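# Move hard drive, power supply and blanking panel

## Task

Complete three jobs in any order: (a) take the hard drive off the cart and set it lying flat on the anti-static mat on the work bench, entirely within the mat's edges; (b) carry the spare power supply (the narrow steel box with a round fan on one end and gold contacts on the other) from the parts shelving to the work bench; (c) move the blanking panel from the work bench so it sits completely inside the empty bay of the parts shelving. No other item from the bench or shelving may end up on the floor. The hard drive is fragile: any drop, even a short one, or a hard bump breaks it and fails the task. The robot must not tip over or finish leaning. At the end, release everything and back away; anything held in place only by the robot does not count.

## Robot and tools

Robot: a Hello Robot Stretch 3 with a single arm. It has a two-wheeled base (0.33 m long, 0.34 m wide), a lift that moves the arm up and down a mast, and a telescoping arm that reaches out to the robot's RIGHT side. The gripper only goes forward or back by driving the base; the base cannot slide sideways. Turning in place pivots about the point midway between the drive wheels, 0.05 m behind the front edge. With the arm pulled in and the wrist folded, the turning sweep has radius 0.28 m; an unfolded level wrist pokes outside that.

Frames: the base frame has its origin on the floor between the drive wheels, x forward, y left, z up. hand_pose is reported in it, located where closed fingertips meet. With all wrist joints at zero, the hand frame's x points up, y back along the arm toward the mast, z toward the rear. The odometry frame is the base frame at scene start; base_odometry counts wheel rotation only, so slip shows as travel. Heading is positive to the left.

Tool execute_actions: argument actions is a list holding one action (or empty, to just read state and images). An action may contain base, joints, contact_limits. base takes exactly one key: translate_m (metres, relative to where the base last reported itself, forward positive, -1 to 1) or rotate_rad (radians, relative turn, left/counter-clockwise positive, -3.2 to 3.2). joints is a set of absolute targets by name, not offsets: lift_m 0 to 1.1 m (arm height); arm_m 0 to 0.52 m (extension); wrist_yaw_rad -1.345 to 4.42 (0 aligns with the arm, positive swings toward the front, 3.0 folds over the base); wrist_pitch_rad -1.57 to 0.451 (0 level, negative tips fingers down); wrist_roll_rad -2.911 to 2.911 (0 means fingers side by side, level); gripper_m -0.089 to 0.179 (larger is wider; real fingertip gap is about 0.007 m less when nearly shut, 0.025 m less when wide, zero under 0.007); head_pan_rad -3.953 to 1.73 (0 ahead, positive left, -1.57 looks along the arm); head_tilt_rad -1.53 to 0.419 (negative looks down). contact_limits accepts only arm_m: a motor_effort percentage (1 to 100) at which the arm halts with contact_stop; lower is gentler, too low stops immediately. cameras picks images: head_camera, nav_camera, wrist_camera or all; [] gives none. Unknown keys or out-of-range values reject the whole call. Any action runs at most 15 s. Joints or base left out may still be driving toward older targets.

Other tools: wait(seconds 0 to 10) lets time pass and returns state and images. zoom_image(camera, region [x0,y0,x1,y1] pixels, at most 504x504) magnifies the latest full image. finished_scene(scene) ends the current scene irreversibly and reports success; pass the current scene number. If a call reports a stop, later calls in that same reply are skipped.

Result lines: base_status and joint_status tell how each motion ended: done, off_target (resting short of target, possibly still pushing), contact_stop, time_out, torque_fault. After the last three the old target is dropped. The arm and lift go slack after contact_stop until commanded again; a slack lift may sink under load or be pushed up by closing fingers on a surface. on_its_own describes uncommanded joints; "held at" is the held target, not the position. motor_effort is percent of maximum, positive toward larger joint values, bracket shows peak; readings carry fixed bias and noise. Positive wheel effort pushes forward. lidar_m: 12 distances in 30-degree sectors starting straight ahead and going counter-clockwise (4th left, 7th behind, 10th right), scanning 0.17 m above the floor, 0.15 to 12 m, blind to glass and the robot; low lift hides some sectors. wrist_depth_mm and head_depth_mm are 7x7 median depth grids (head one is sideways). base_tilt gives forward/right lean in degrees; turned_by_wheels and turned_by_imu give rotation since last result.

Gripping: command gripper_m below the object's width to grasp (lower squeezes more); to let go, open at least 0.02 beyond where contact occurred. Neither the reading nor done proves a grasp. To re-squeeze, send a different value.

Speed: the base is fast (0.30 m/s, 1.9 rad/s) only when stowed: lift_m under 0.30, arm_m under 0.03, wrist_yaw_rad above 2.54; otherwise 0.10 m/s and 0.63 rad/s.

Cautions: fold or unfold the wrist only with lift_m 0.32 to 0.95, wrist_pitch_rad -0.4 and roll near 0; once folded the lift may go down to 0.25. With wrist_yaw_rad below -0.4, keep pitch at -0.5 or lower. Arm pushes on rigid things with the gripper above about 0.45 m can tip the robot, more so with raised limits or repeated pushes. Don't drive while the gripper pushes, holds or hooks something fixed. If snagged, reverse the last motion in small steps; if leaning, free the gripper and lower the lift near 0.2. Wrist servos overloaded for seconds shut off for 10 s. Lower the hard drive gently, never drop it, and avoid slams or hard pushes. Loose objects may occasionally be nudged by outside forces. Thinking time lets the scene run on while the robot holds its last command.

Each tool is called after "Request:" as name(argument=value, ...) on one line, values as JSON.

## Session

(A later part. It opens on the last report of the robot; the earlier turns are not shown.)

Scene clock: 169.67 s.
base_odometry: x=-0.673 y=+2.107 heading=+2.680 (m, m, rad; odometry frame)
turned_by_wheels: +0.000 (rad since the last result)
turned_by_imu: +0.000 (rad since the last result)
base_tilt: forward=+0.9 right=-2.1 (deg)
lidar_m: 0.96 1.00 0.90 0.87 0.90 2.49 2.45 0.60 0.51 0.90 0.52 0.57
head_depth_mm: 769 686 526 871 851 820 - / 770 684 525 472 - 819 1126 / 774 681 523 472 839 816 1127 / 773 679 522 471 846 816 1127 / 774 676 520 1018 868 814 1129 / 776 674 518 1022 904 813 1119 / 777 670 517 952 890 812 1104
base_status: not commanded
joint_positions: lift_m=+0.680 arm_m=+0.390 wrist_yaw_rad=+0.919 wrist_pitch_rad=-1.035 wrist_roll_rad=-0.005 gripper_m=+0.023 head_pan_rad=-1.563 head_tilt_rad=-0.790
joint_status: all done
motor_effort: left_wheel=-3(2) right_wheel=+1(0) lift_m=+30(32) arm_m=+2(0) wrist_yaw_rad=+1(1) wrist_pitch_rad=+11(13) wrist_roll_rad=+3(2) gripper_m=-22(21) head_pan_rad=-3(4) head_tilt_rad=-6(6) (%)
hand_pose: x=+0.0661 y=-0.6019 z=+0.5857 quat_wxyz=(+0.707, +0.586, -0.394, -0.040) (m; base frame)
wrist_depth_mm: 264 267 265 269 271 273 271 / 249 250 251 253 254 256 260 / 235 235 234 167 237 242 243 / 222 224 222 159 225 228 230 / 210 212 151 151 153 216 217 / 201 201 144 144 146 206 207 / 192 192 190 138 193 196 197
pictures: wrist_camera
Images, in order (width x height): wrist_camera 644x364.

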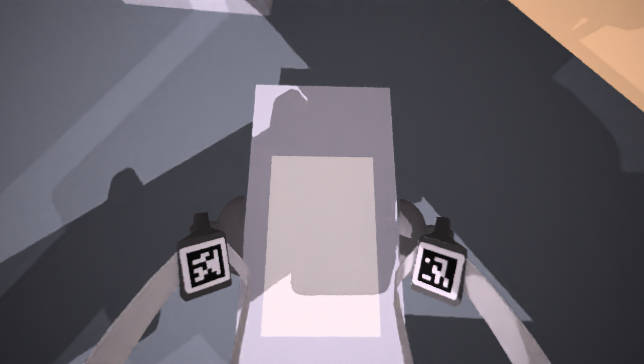

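Request:
execute_actions(actions=[{"joints":{"arm_m":0.0}}], cameras=[])

Request:
execute_actions(actions=[{"base":{"rotate_rad":-0.98}}], cameras=[])

Request:
execute_actions(actions=[{"base":{"translate_m":-1.0},"joints":{"lift_m":1.09,"wrist_yaw_rad":0,"head_tilt_rad":-0.6}}], cameras=[])

Scene clock: 174.47 s.
base_odometry: x=-0.673 y=+2.107 heading=+2.680 (m, m, rad; odometry frame)
turned_by_wheels: +0.000 (rad since the last result)
turned_by_imu: +0.001 (rad since the last result)
base_tilt: forward=+1.0 right=-2.1 (deg)
lidar_m: 0.96 1.00 0.90 0.87 0.90 2.49 2.44 0.60 0.51 0.90 0.52 0.57
head_depth_mm: 769 686 526 872 853 822 1107 / 771 683 524 869 799 802 1094 / 771 681 524 1023 847 816 1152 / 773 680 521 1023 907 815 1121 / 775 677 520 1024 907 816 1146 / 775 674 519 1018 901 813 1080 / 778 672 517 950 890 810 1103
base_status: not commanded
joint_positions: lift_m=+0.680 arm_m=+0.002 wrist_yaw_rad=+0.920 wrist_pitch_rad=-1.035 wrist_roll_rad=-0.005 gripper_m=+0.023 head_pan_rad=-1.563 head_tilt_rad=-0.790
joint_status: all done
joint sent to its limit — the command would take arm_m past its lower limit, so that joint was sent only as far as its limit.
motor_effort: left_wheel=-2(2) right_wheel=+0(1) lift_m=+30(31) arm_m=-3(5) wrist_yaw_rad=+0(1) wrist_pitch_rad=+11(11) wrist_roll_rad=+2(3) gripper_m=-21(21) head_pan_rad=-3(3) head_tilt_rad=-6(5) (%)
hand_pose: x=+0.0662 y=-0.2138 z=+0.5857 quat_wxyz=(+0.707, +0.586, -0.393, -0.039) (m; base frame)
wrist_depth_mm: 812 922 938 926 295 276 279 / 850 868 897 683 689 263 262 / 820 834 829 168 665 277 245 / 783 782 784 158 703 698 237 / 740 740 151 151 154 684 677 / 690 709 145 144 146 646 554 / 672 674 664 138 674 619 533
pictures: none
No camera images: the call's "cameras" was empty. Leave "cameras" out to get every camera's image.

Scene clock: 176.97 s.
base_odometry: x=-0.673 y=+2.107 heading=+1.700 (m, m, rad; odometry frame)
turned_by_wheels: -0.980 (rad since the last result)
turned_by_imu: -0.962 (rad since the last result)
base_tilt: forward=+1.0 right=-2.0 (deg)
lidar_m: 0.52 0.98 0.96 1.02 0.89 0.87 3.28 2.46 2.45 0.60 0.51 0.57
head_depth_mm: 2226 2616 2274 1844 1558 1341 1215 / 1837 2173 2269 1850 1559 1340 1219 / 1572 1801 2060 1844 1542 1339 1219 / 1369 1542 1773 1833 1550 1333 1199 / 1204 1317 1459 807 970 1224 1197 / 511 593 648 1471 903 1129 1070 / 984 1028 545 1294 906 796 1083
base_status: done
joint_positions: lift_m=+0.680 arm_m=+0.002 wrist_yaw_rad=+0.920 wrist_pitch_rad=-1.035 wrist_roll_rad=-0.005 gripper_m=+0.023 head_pan_rad=-1.563 head_tilt_rad=-0.790
joint_status: not commanded
motor_effort: left_wheel=+1(3) right_wheel=-4(7) lift_m=+31(30) arm_m=-4(3) wrist_yaw_rad=+0(0) wrist_pitch_rad=+11(11) wrist_roll_rad=+2(2) gripper_m=-21(21) head_pan_rad=-2(3) head_tilt_rad=-6(6) (%)
hand_pose: x=+0.0661 y=-0.2138 z=+0.5857 quat_wxyz=(+0.707, +0.586, -0.393, -0.039) (m; base frame)
wrist_depth_mm: 888 823 843 836 861 947 388 / 852 680 754 690 700 517 887 / 806 697 738 168 692 839 854 / 753 762 731 159 789 797 804 / 737 748 152 151 154 753 767 / 702 710 145 144 146 731 724 / 669 668 665 137 668 685 697
pictures: none
No camera images: the call's "cameras" was empty. Leave "cameras" out to get every camera's image.

Scene clock: 188.07 s.
base_odometry: x=-0.544 y=+1.115 heading=+1.700 (m, m, rad; odometry frame)
turned_by_wheels: +0.000 (rad since the last result)
turned_by_imu: -0.001 (rad since the last result)
base_tilt: forward=+0.9 right=-2.0 (deg)
lidar_m: 1.52 1.55 0.29 0.31 0.44 2.30 3.03 2.31 1.84 2.31 1.77 1.25
head_depth_mm: - - - - - - - / - - - - - - - / - - - - - - - / 2324 2549 2784 2320 1845 - 293 / 2290 2469 2717 2305 1820 1539 1283 / 2060 2196 2391 2305 1808 1500 1274 / 1867 1998 2140 2210 1820 1490 1277
base_status: done
joint_positions: lift_m=+1.090 arm_m=+0.002 wrist_yaw_rad=+0.001 wrist_pitch_rad=-1.035 wrist_roll_rad=-0.005 gripper_m=+0.023 head_pan_rad=-1.563 head_tilt_rad=-0.606
joint_status: all done
motor_effort: left_wheel=+1(1) right_wheel=-3(7) lift_m=+31(30) arm_m=-4(3) wrist_yaw_rad=-1(4) wrist_pitch_rad=+12(11) wrist_roll_rad=+2(2) gripper_m=-22(21) head_pan_rad=-3(3) head_tilt_rad=+5(23) (%)
hand_pose: x=-0.0215 y=-0.2571 z=+0.9957 quat_wxyz=(+0.616, +0.351, -0.613, -0.349) (m; base frame)
wrist_depth_mm: - - - - - - - / - - - - - - - / - - - 167 - - - / - - - 159 - - - / - - 151 151 153 - - / - - 145 144 146 - - / - - - 137 - - -
pictures: none
No camera images: the call's "cameras" was empty. Leave "cameras" out to get every camera's image.

Request:
execute_actions(actions=[{"base":{"rotate_rad":-0.48}}], cameras=[])

Request:
execute_actions(actions=[{"base":{"translate_m":-1.0}}], cameras=[])

Request:
execute_actions(actions=[{"base":{"translate_m":-0.72}}], cameras=[])

Request:
execute_actions(actions=[{"base":{"rotate_rad":-1.72},"joints":{"arm_m":0.5}}])

Scene clock: 199.20 s.
base_odometry: x=-0.544 y=+1.115 heading=+1.220 (m, m, rad; odometry frame)
turned_by_wheels: -0.480 (rad since the last result)
turned_by_imu: -0.470 (rad since the last result)
base_tilt: forward=+1.0 right=-2.0 (deg)
lidar_m: 1.25 1.52 1.54 0.29 0.31 0.46 2.30 2.89 2.29 1.84 2.23 1.76
head_depth_mm: - - - - - - - / - - - - - - - / - - 2243 - - - - / 1939 2077 2169 2232 1830 - 293 / 1959 2121 2335 2229 1828 1540 1278 / 1972 2173 2411 2305 1814 1501 1277 / 2017 2206 2413 2297 1825 1497 1276
base_status: done
joint_positions: lift_m=+1.090 arm_m=+0.002 wrist_yaw_rad=+0.001 wrist_pitch_rad=-1.035 wrist_roll_rad=-0.005 gripper_m=+0.023 head_pan_rad=-1.563 head_tilt_rad=-0.606
joint_status: not commanded
motor_effort: left_wheel=+0(3) right_wheel=-3(7) lift_m=+31(31) arm_m=-3(3) wrist_yaw_rad=-2(1) wrist_pitch_rad=+11(11) wrist_roll_rad=+2(2) gripper_m=-22(21) head_pan_rad=-4(3) head_tilt_rad=+4(4) (%)
hand_pose: x=-0.0215 y=-0.2571 z=+0.9957 quat_wxyz=(+0.616, +0.351, -0.613, -0.349) (m; base frame)
wrist_depth_mm: - - - - - - - / - - - - - - - / - - - 167 - - - / - - - 159 - - - / - - 151 151 154 - - / - - 145 144 146 - - / - - - 137 - - -
pictures: none
No camera images: the call's "cameras" was empty. Leave "cameras" out to get every camera's image.

Scene clock: 210.30 s.
base_odometry: x=-0.888 y=+0.176 heading=+1.220 (m, m, rad; odometry frame)
turned_by_wheels: +0.000 (rad since the last result)
turned_by_imu: -0.001 (rad since the last result)
base_tilt: forward=+1.0 right=-2.1 (deg)
lidar_m: 2.32 0.51 0.40 0.40 1.74 1.59 1.32 1.32 2.18 2.15 1.95 2.76
head_depth_mm: - - - - - - - / - - - - - - - / - - 2164 - - - - / 1846 2016 2231 2321 1818 - 293 / 1865 2027 2239 2311 1820 1547 1283 / 1892 2064 2282 2297 1808 1501 1279 / 1907 2076 2261 2234 1809 1497 1275
base_status: done
joint_positions: lift_m=+1.090 arm_m=+0.002 wrist_yaw_rad=+0.001 wrist_pitch_rad=-1.035 wrist_roll_rad=-0.005 gripper_m=+0.023 head_pan_rad=-1.563 head_tilt_rad=-0.606
joint_status: not commanded
motor_effort: left_wheel=+1(2) right_wheel=-3(7) lift_m=+31(31) arm_m=-3(3) wrist_yaw_rad=-1(1) wrist_pitch_rad=+11(11) wrist_roll_rad=+2(3) gripper_m=-20(21) head_pan_rad=-3(3) head_tilt_rad=+4(4) (%)
hand_pose: x=-0.0215 y=-0.2571 z=+0.9957 quat_wxyz=(+0.616, +0.351, -0.613, -0.349) (m; base frame)
wrist_depth_mm: - - - - - - - / - - - - - - - / - - - 168 - - - / - - - 159 - - - / - - 151 151 153 - - / - - 144 144 146 - - / - - - 137 - - -
pictures: none
No camera images: the call's "cameras" was empty. Leave "cameras" out to get every camera's image.

Scene clock: 218.60 s.
base_odometry: x=-1.135 y=-0.500 heading=+1.220 (m, m, rad; odometry frame)
turned_by_wheels: +0.000 (rad since the last result)
turned_by_imu: -0.001 (rad since the last result)
base_tilt: forward=+1.0 right=-2.1 (deg)
lidar_m: 1.33 0.79 1.00 1.70 1.56 1.20 1.18 0.64 2.09 2.05 2.23 2.65
head_depth_mm: - - - - - - - / - - - - - - - / - - 2093 - - - - / 1772 1936 2133 2275 1826 - 293 / 1797 1969 2172 2310 1814 1540 1280 / 1820 1987 2190 2304 1814 1498 1273 / 1839 2017 2239 2307 1813 1501 1278
base_status: done
joint_positions: lift_m=+1.090 arm_m=+0.002 wrist_yaw_rad=+0.001 wrist_pitch_rad=-1.035 wrist_roll_rad=-0.005 gripper_m=+0.023 head_pan_rad=-1.563 head_tilt_rad=-0.606
joint_status: not commanded
motor_effort: left_wheel=+1(1) right_wheel=-3(8) lift_m=+31(31) arm_m=-3(4) wrist_yaw_rad=-1(1) wrist_pitch_rad=+11(11) wrist_roll_rad=+2(2) gripper_m=-21(22) head_pan_rad=-3(3) head_tilt_rad=+4(4) (%)
hand_pose: x=-0.0215 y=-0.2571 z=+0.9957 quat_wxyz=(+0.616, +0.351, -0.613, -0.349) (m; base frame)
wrist_depth_mm: - - - - - - - / - - - - - - - / - - - 168 - - - / - - - 159 - - - / - - 152 151 154 - 683 / - - 144 144 146 - - / - - - 137 - - -
pictures: none
No camera images: the call's "cameras" was empty. Leave "cameras" out to get every camera's image.

Scene clock: 223.43 s.
base_odometry: x=-1.135 y=-0.500 heading=-0.500 (m, m, rad; odometry frame)
turned_by_wheels: -1.720 (rad since the last result)
turned_by_imu: -1.687 (rad since the last result)
base_tilt: forward=+1.1 right=-2.0 (deg)
lidar_m: 2.05 2.14 2.32 2.97 0.79 0.87 1.69 1.16 1.25 1.18 0.64 1.83
head_depth_mm: 1148 1241 968 697 1571 1515 1297 / 1121 1235 964 694 1558 1511 1283 / - 1237 862 674 1550 1509 1283 / 1128 1235 818 675 1540 1505 1280 / 1124 1232 947 686 1533 1501 1279 / 1131 1230 942 684 652 1501 1278 / 1123 1225 939 682 650 1489 1275
base_status: done
joint_positions: lift_m=+1.090 arm_m=+0.500 wrist_yaw_rad=-0.001 wrist_pitch_rad=-1.035 wrist_roll_rad=-0.004 gripper_m=+0.023 head_pan_rad=-1.563 head_tilt_rad=-0.606
joint_status: all done
motor_effort: left_wheel=+0(5) right_wheel=-3(7) lift_m=+31(30) arm_m=+2(6) wrist_yaw_rad=+1(0) wrist_pitch_rad=+12(11) wrist_roll_rad=+2(3) gripper_m=-22(22) head_pan_rad=-3(3) head_tilt_rad=+4(4) (%)
hand_pose: x=-0.0217 y=-0.7548 z=+0.9957 quat_wxyz=(+0.616, +0.350, -0.613, -0.350) (m; base frame)
wrist_depth_mm: 299 302 305 305 308 309 313 / 280 284 284 289 290 290 293 / 266 267 266 168 270 274 275 / 250 254 252 158 255 259 262 / 238 241 152 151 153 246 248 / 226 228 145 144 146 235 235 / 217 218 216 138 218 223 224
pictures: head_camera (sideways: a quarter turn clockwise sets it upright), nav_camera (sideways: a quarter turn counterclockwise sets it upright), wrist_camera
Images, in order (width x height): head_camera 896x504, nav_camera 672x504, wrist_camera 644x364.

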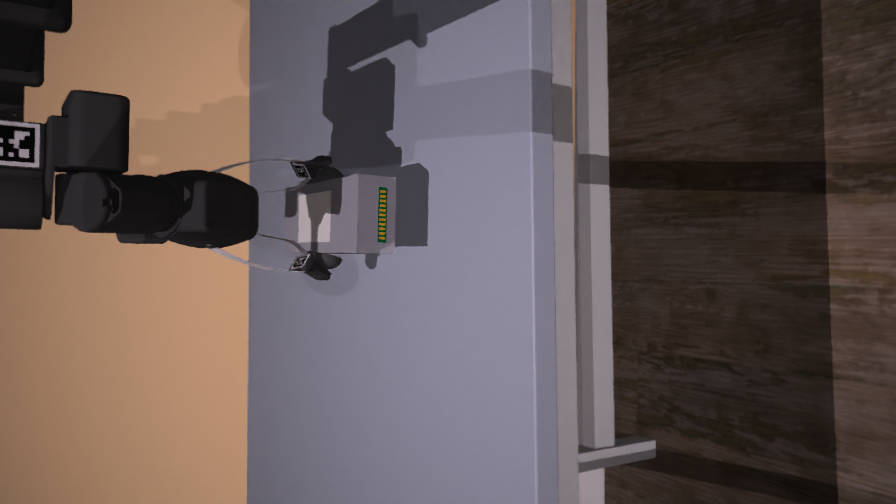

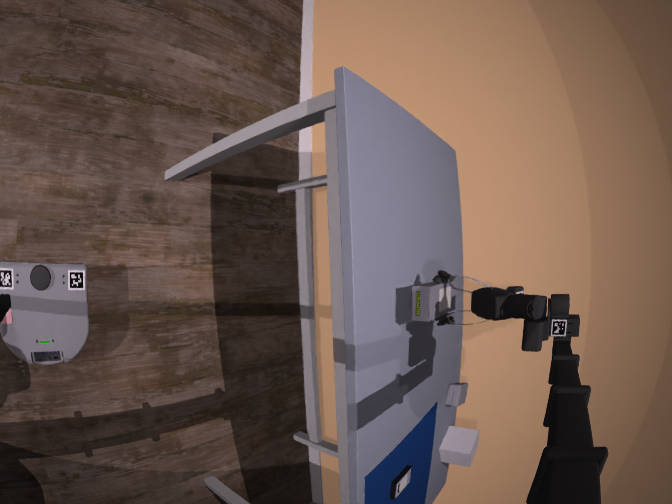

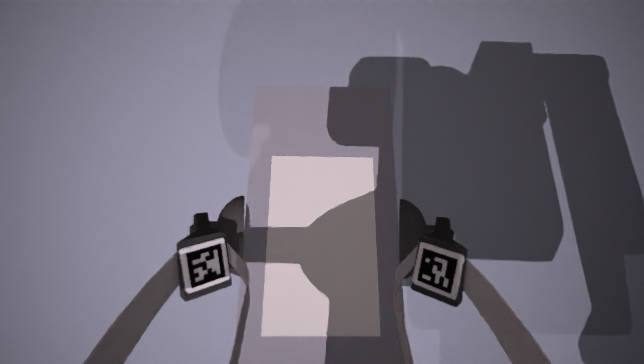

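Request:
execute_actions(actions=[{"joints":{"lift_m":1.039}}], cameras=[])

Request:
execute_actions(actions=[{"joints":{"gripper_m":0.13}}], cameras=[])

Request:
execute_actions(actions=[{"joints":{"lift_m":1.1,"arm_m":0.05}}], cameras=["nav_camera"])

Request:
finished_scene(scene=2)

Scene clock: 225.47 s.
base_odometry: x=-1.135 y=-0.500 heading=-0.500 (m, m, rad; odometry frame)
turned_by_wheels: +0.000 (rad since the last result)
turned_by_imu: +0.001 (rad since the last result)
base_tilt: forward=+1.1 right=-2.1 (deg)
lidar_m: 2.05 2.15 2.33 2.99 0.79 0.87 1.70 1.16 1.25 1.18 0.64 1.83
head_depth_mm: 1109 1270 965 697 1574 1521 1288 / 1106 1251 966 694 1558 1508 1291 / 1100 - 957 685 1553 1507 1280 / 1127 1224 953 685 1536 1505 1283 / 1126 1228 947 685 1531 1504 1281 / 1126 1229 943 684 652 1503 1280 / 1126 1228 938 681 648 1497 1272
base_status: not commanded
joint_positions: lift_m=+1.039 arm_m=+0.500 wrist_yaw_rad=-0.001 wrist_pitch_rad=-1.035 wrist_roll_rad=-0.004 gripper_m=+0.023 head_pan_rad=-1.563 head_tilt_rad=-0.606
joint_status: all done
motor_effort: left_wheel=+0(0) right_wheel=-3(3) lift_m=+25(26) arm_m=+2(2) wrist_yaw_rad=+1(1) wrist_pitch_rad=+12(12) wrist_roll_rad=+2(2) gripper_m=-22(21) head_pan_rad=-3(3) head_tilt_rad=+4(4) (%)
hand_pose: x=-0.0217 y=-0.7548 z=+0.9449 quat_wxyz=(+0.616, +0.350, -0.613, -0.350) (m; base frame)
wrist_depth_mm: 237 238 239 242 243 246 247 / 223 225 225 227 228 231 232 / 211 211 210 168 213 217 218 / 199 200 200 159 202 206 205 / 189 190 152 151 153 195 196 / 180 181 145 144 146 185 186 / 172 173 170 137 173 176 177
pictures: none
No camera images: the call's "cameras" was empty. Leave "cameras" out to get every camera's image.

Scene clock: 227.03 s.
base_odometry: x=-1.135 y=-0.500 heading=-0.500 (m, m, rad; odometry frame)
turned_by_wheels: +0.000 (rad since the last result)
turned_by_imu: +0.000 (rad since the last result)
base_tilt: forward=+0.9 right=-2.0 (deg)
lidar_m: 2.05 2.15 2.33 2.98 0.79 0.87 1.69 1.16 1.25 1.18 0.64 1.83
head_depth_mm: 1107 1273 968 696 1573 1518 1290 / 1106 1253 962 696 1564 1511 1287 / 1105 - 909 687 1552 1505 1282 / 1131 1235 953 689 1535 1508 1280 / 1129 1230 950 686 1522 1502 1278 / 1127 1222 943 685 653 1496 1276 / 1128 1230 938 682 648 1495 1272
base_status: not commanded
joint_positions: lift_m=+1.039 arm_m=+0.500 wrist_yaw_rad=-0.001 wrist_pitch_rad=-1.011 wrist_roll_rad=-0.004 gripper_m=+0.130 head_pan_rad=-1.563 head_tilt_rad=-0.606
joint_status: all done
motor_effort: left_wheel=+0(0) right_wheel=-3(3) lift_m=+25(25) arm_m=+2(2) wrist_yaw_rad=+1(1) wrist_pitch_rad=+3(11) wrist_roll_rad=+2(2) gripper_m=+0(89) head_pan_rad=-3(3) head_tilt_rad=+4(4) (%)
hand_pose: x=-0.0217 y=-0.7605 z=+0.9477 quat_wxyz=(+0.620, +0.343, -0.617, -0.342) (m; base frame)
wrist_depth_mm: 247 250 252 253 255 256 258 / 231 232 234 236 238 239 242 / 217 217 218 176 220 224 226 / 204 206 204 165 207 211 212 / 193 196 193 156 195 201 201 / 184 181 181 148 185 - 189 / 175 175 172 140 175 179 180
pictures: none
No camera images: the call's "cameras" was empty. Leave "cameras" out to get every camera's image.

Scene clock: 231.53 s.
base_odometry: x=-1.135 y=-0.500 heading=-0.500 (m, m, rad; odometry frame)
turned_by_wheels: +0.000 (rad since the last result)
turned_by_imu: +0.001 (rad since the last result)
base_tilt: forward=+1.0 right=-2.2 (deg)
lidar_m: 2.05 2.14 2.33 2.97 0.79 0.87 1.70 1.16 1.25 1.18 0.64 1.83
head_depth_mm: - - - 646 663 1521 1290 / - - - - - 1478 1285 / - 1202 - - - 1471 1289 / 1127 1234 1008 691 1674 1509 1287 / 1126 1231 950 687 645 1504 1280 / 1125 1231 945 685 653 1501 1281 / 1126 1223 939 682 649 1485 1276
base_status: not commanded
joint_positions: lift_m=+1.100 arm_m=+0.050 wrist_yaw_rad=+0.000 wrist_pitch_rad=-1.009 wrist_roll_rad=-0.004 gripper_m=+0.130 head_pan_rad=-1.563 head_tilt_rad=-0.606
joint_status: all done
motor_effort: left_wheel=+0(0) right_wheel=-3(3) lift_m=+26(26) arm_m=-3(4) wrist_yaw_rad=+1(1) wrist_pitch_rad=+3(3) wrist_roll_rad=+2(2) gripper_m=+1(0) head_pan_rad=-3(3) head_tilt_rad=+4(4) (%)
hand_pose: x=-0.0216 y=-0.3112 z=+1.0088 quat_wxyz=(+0.620, +0.343, -0.617, -0.342) (m; base frame)
wrist_depth_mm: 326 329 332 334 338 340 344 / 328 335 400 407 414 - - / 532 - - - - - - / - 842 - - - - - / - - - - - - - / - - - - - - - / - - - - - - -
pictures: nav_camera (sideways: a quarter turn counterclockwise sets it upright)
Images, in order (width x height): nav_camera 672x504.

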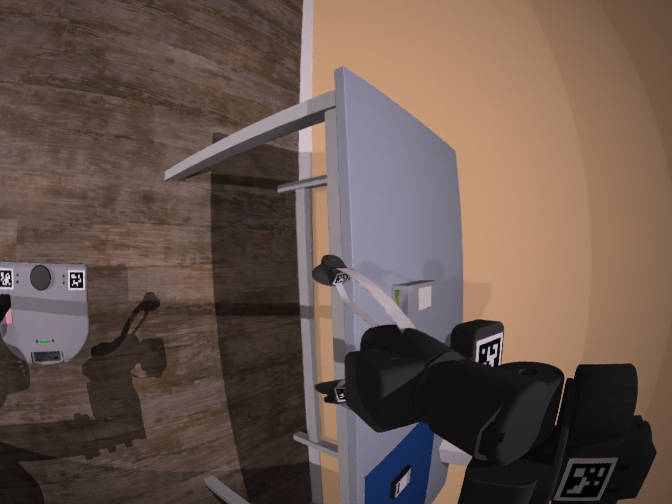

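The scene is finished: the task was done.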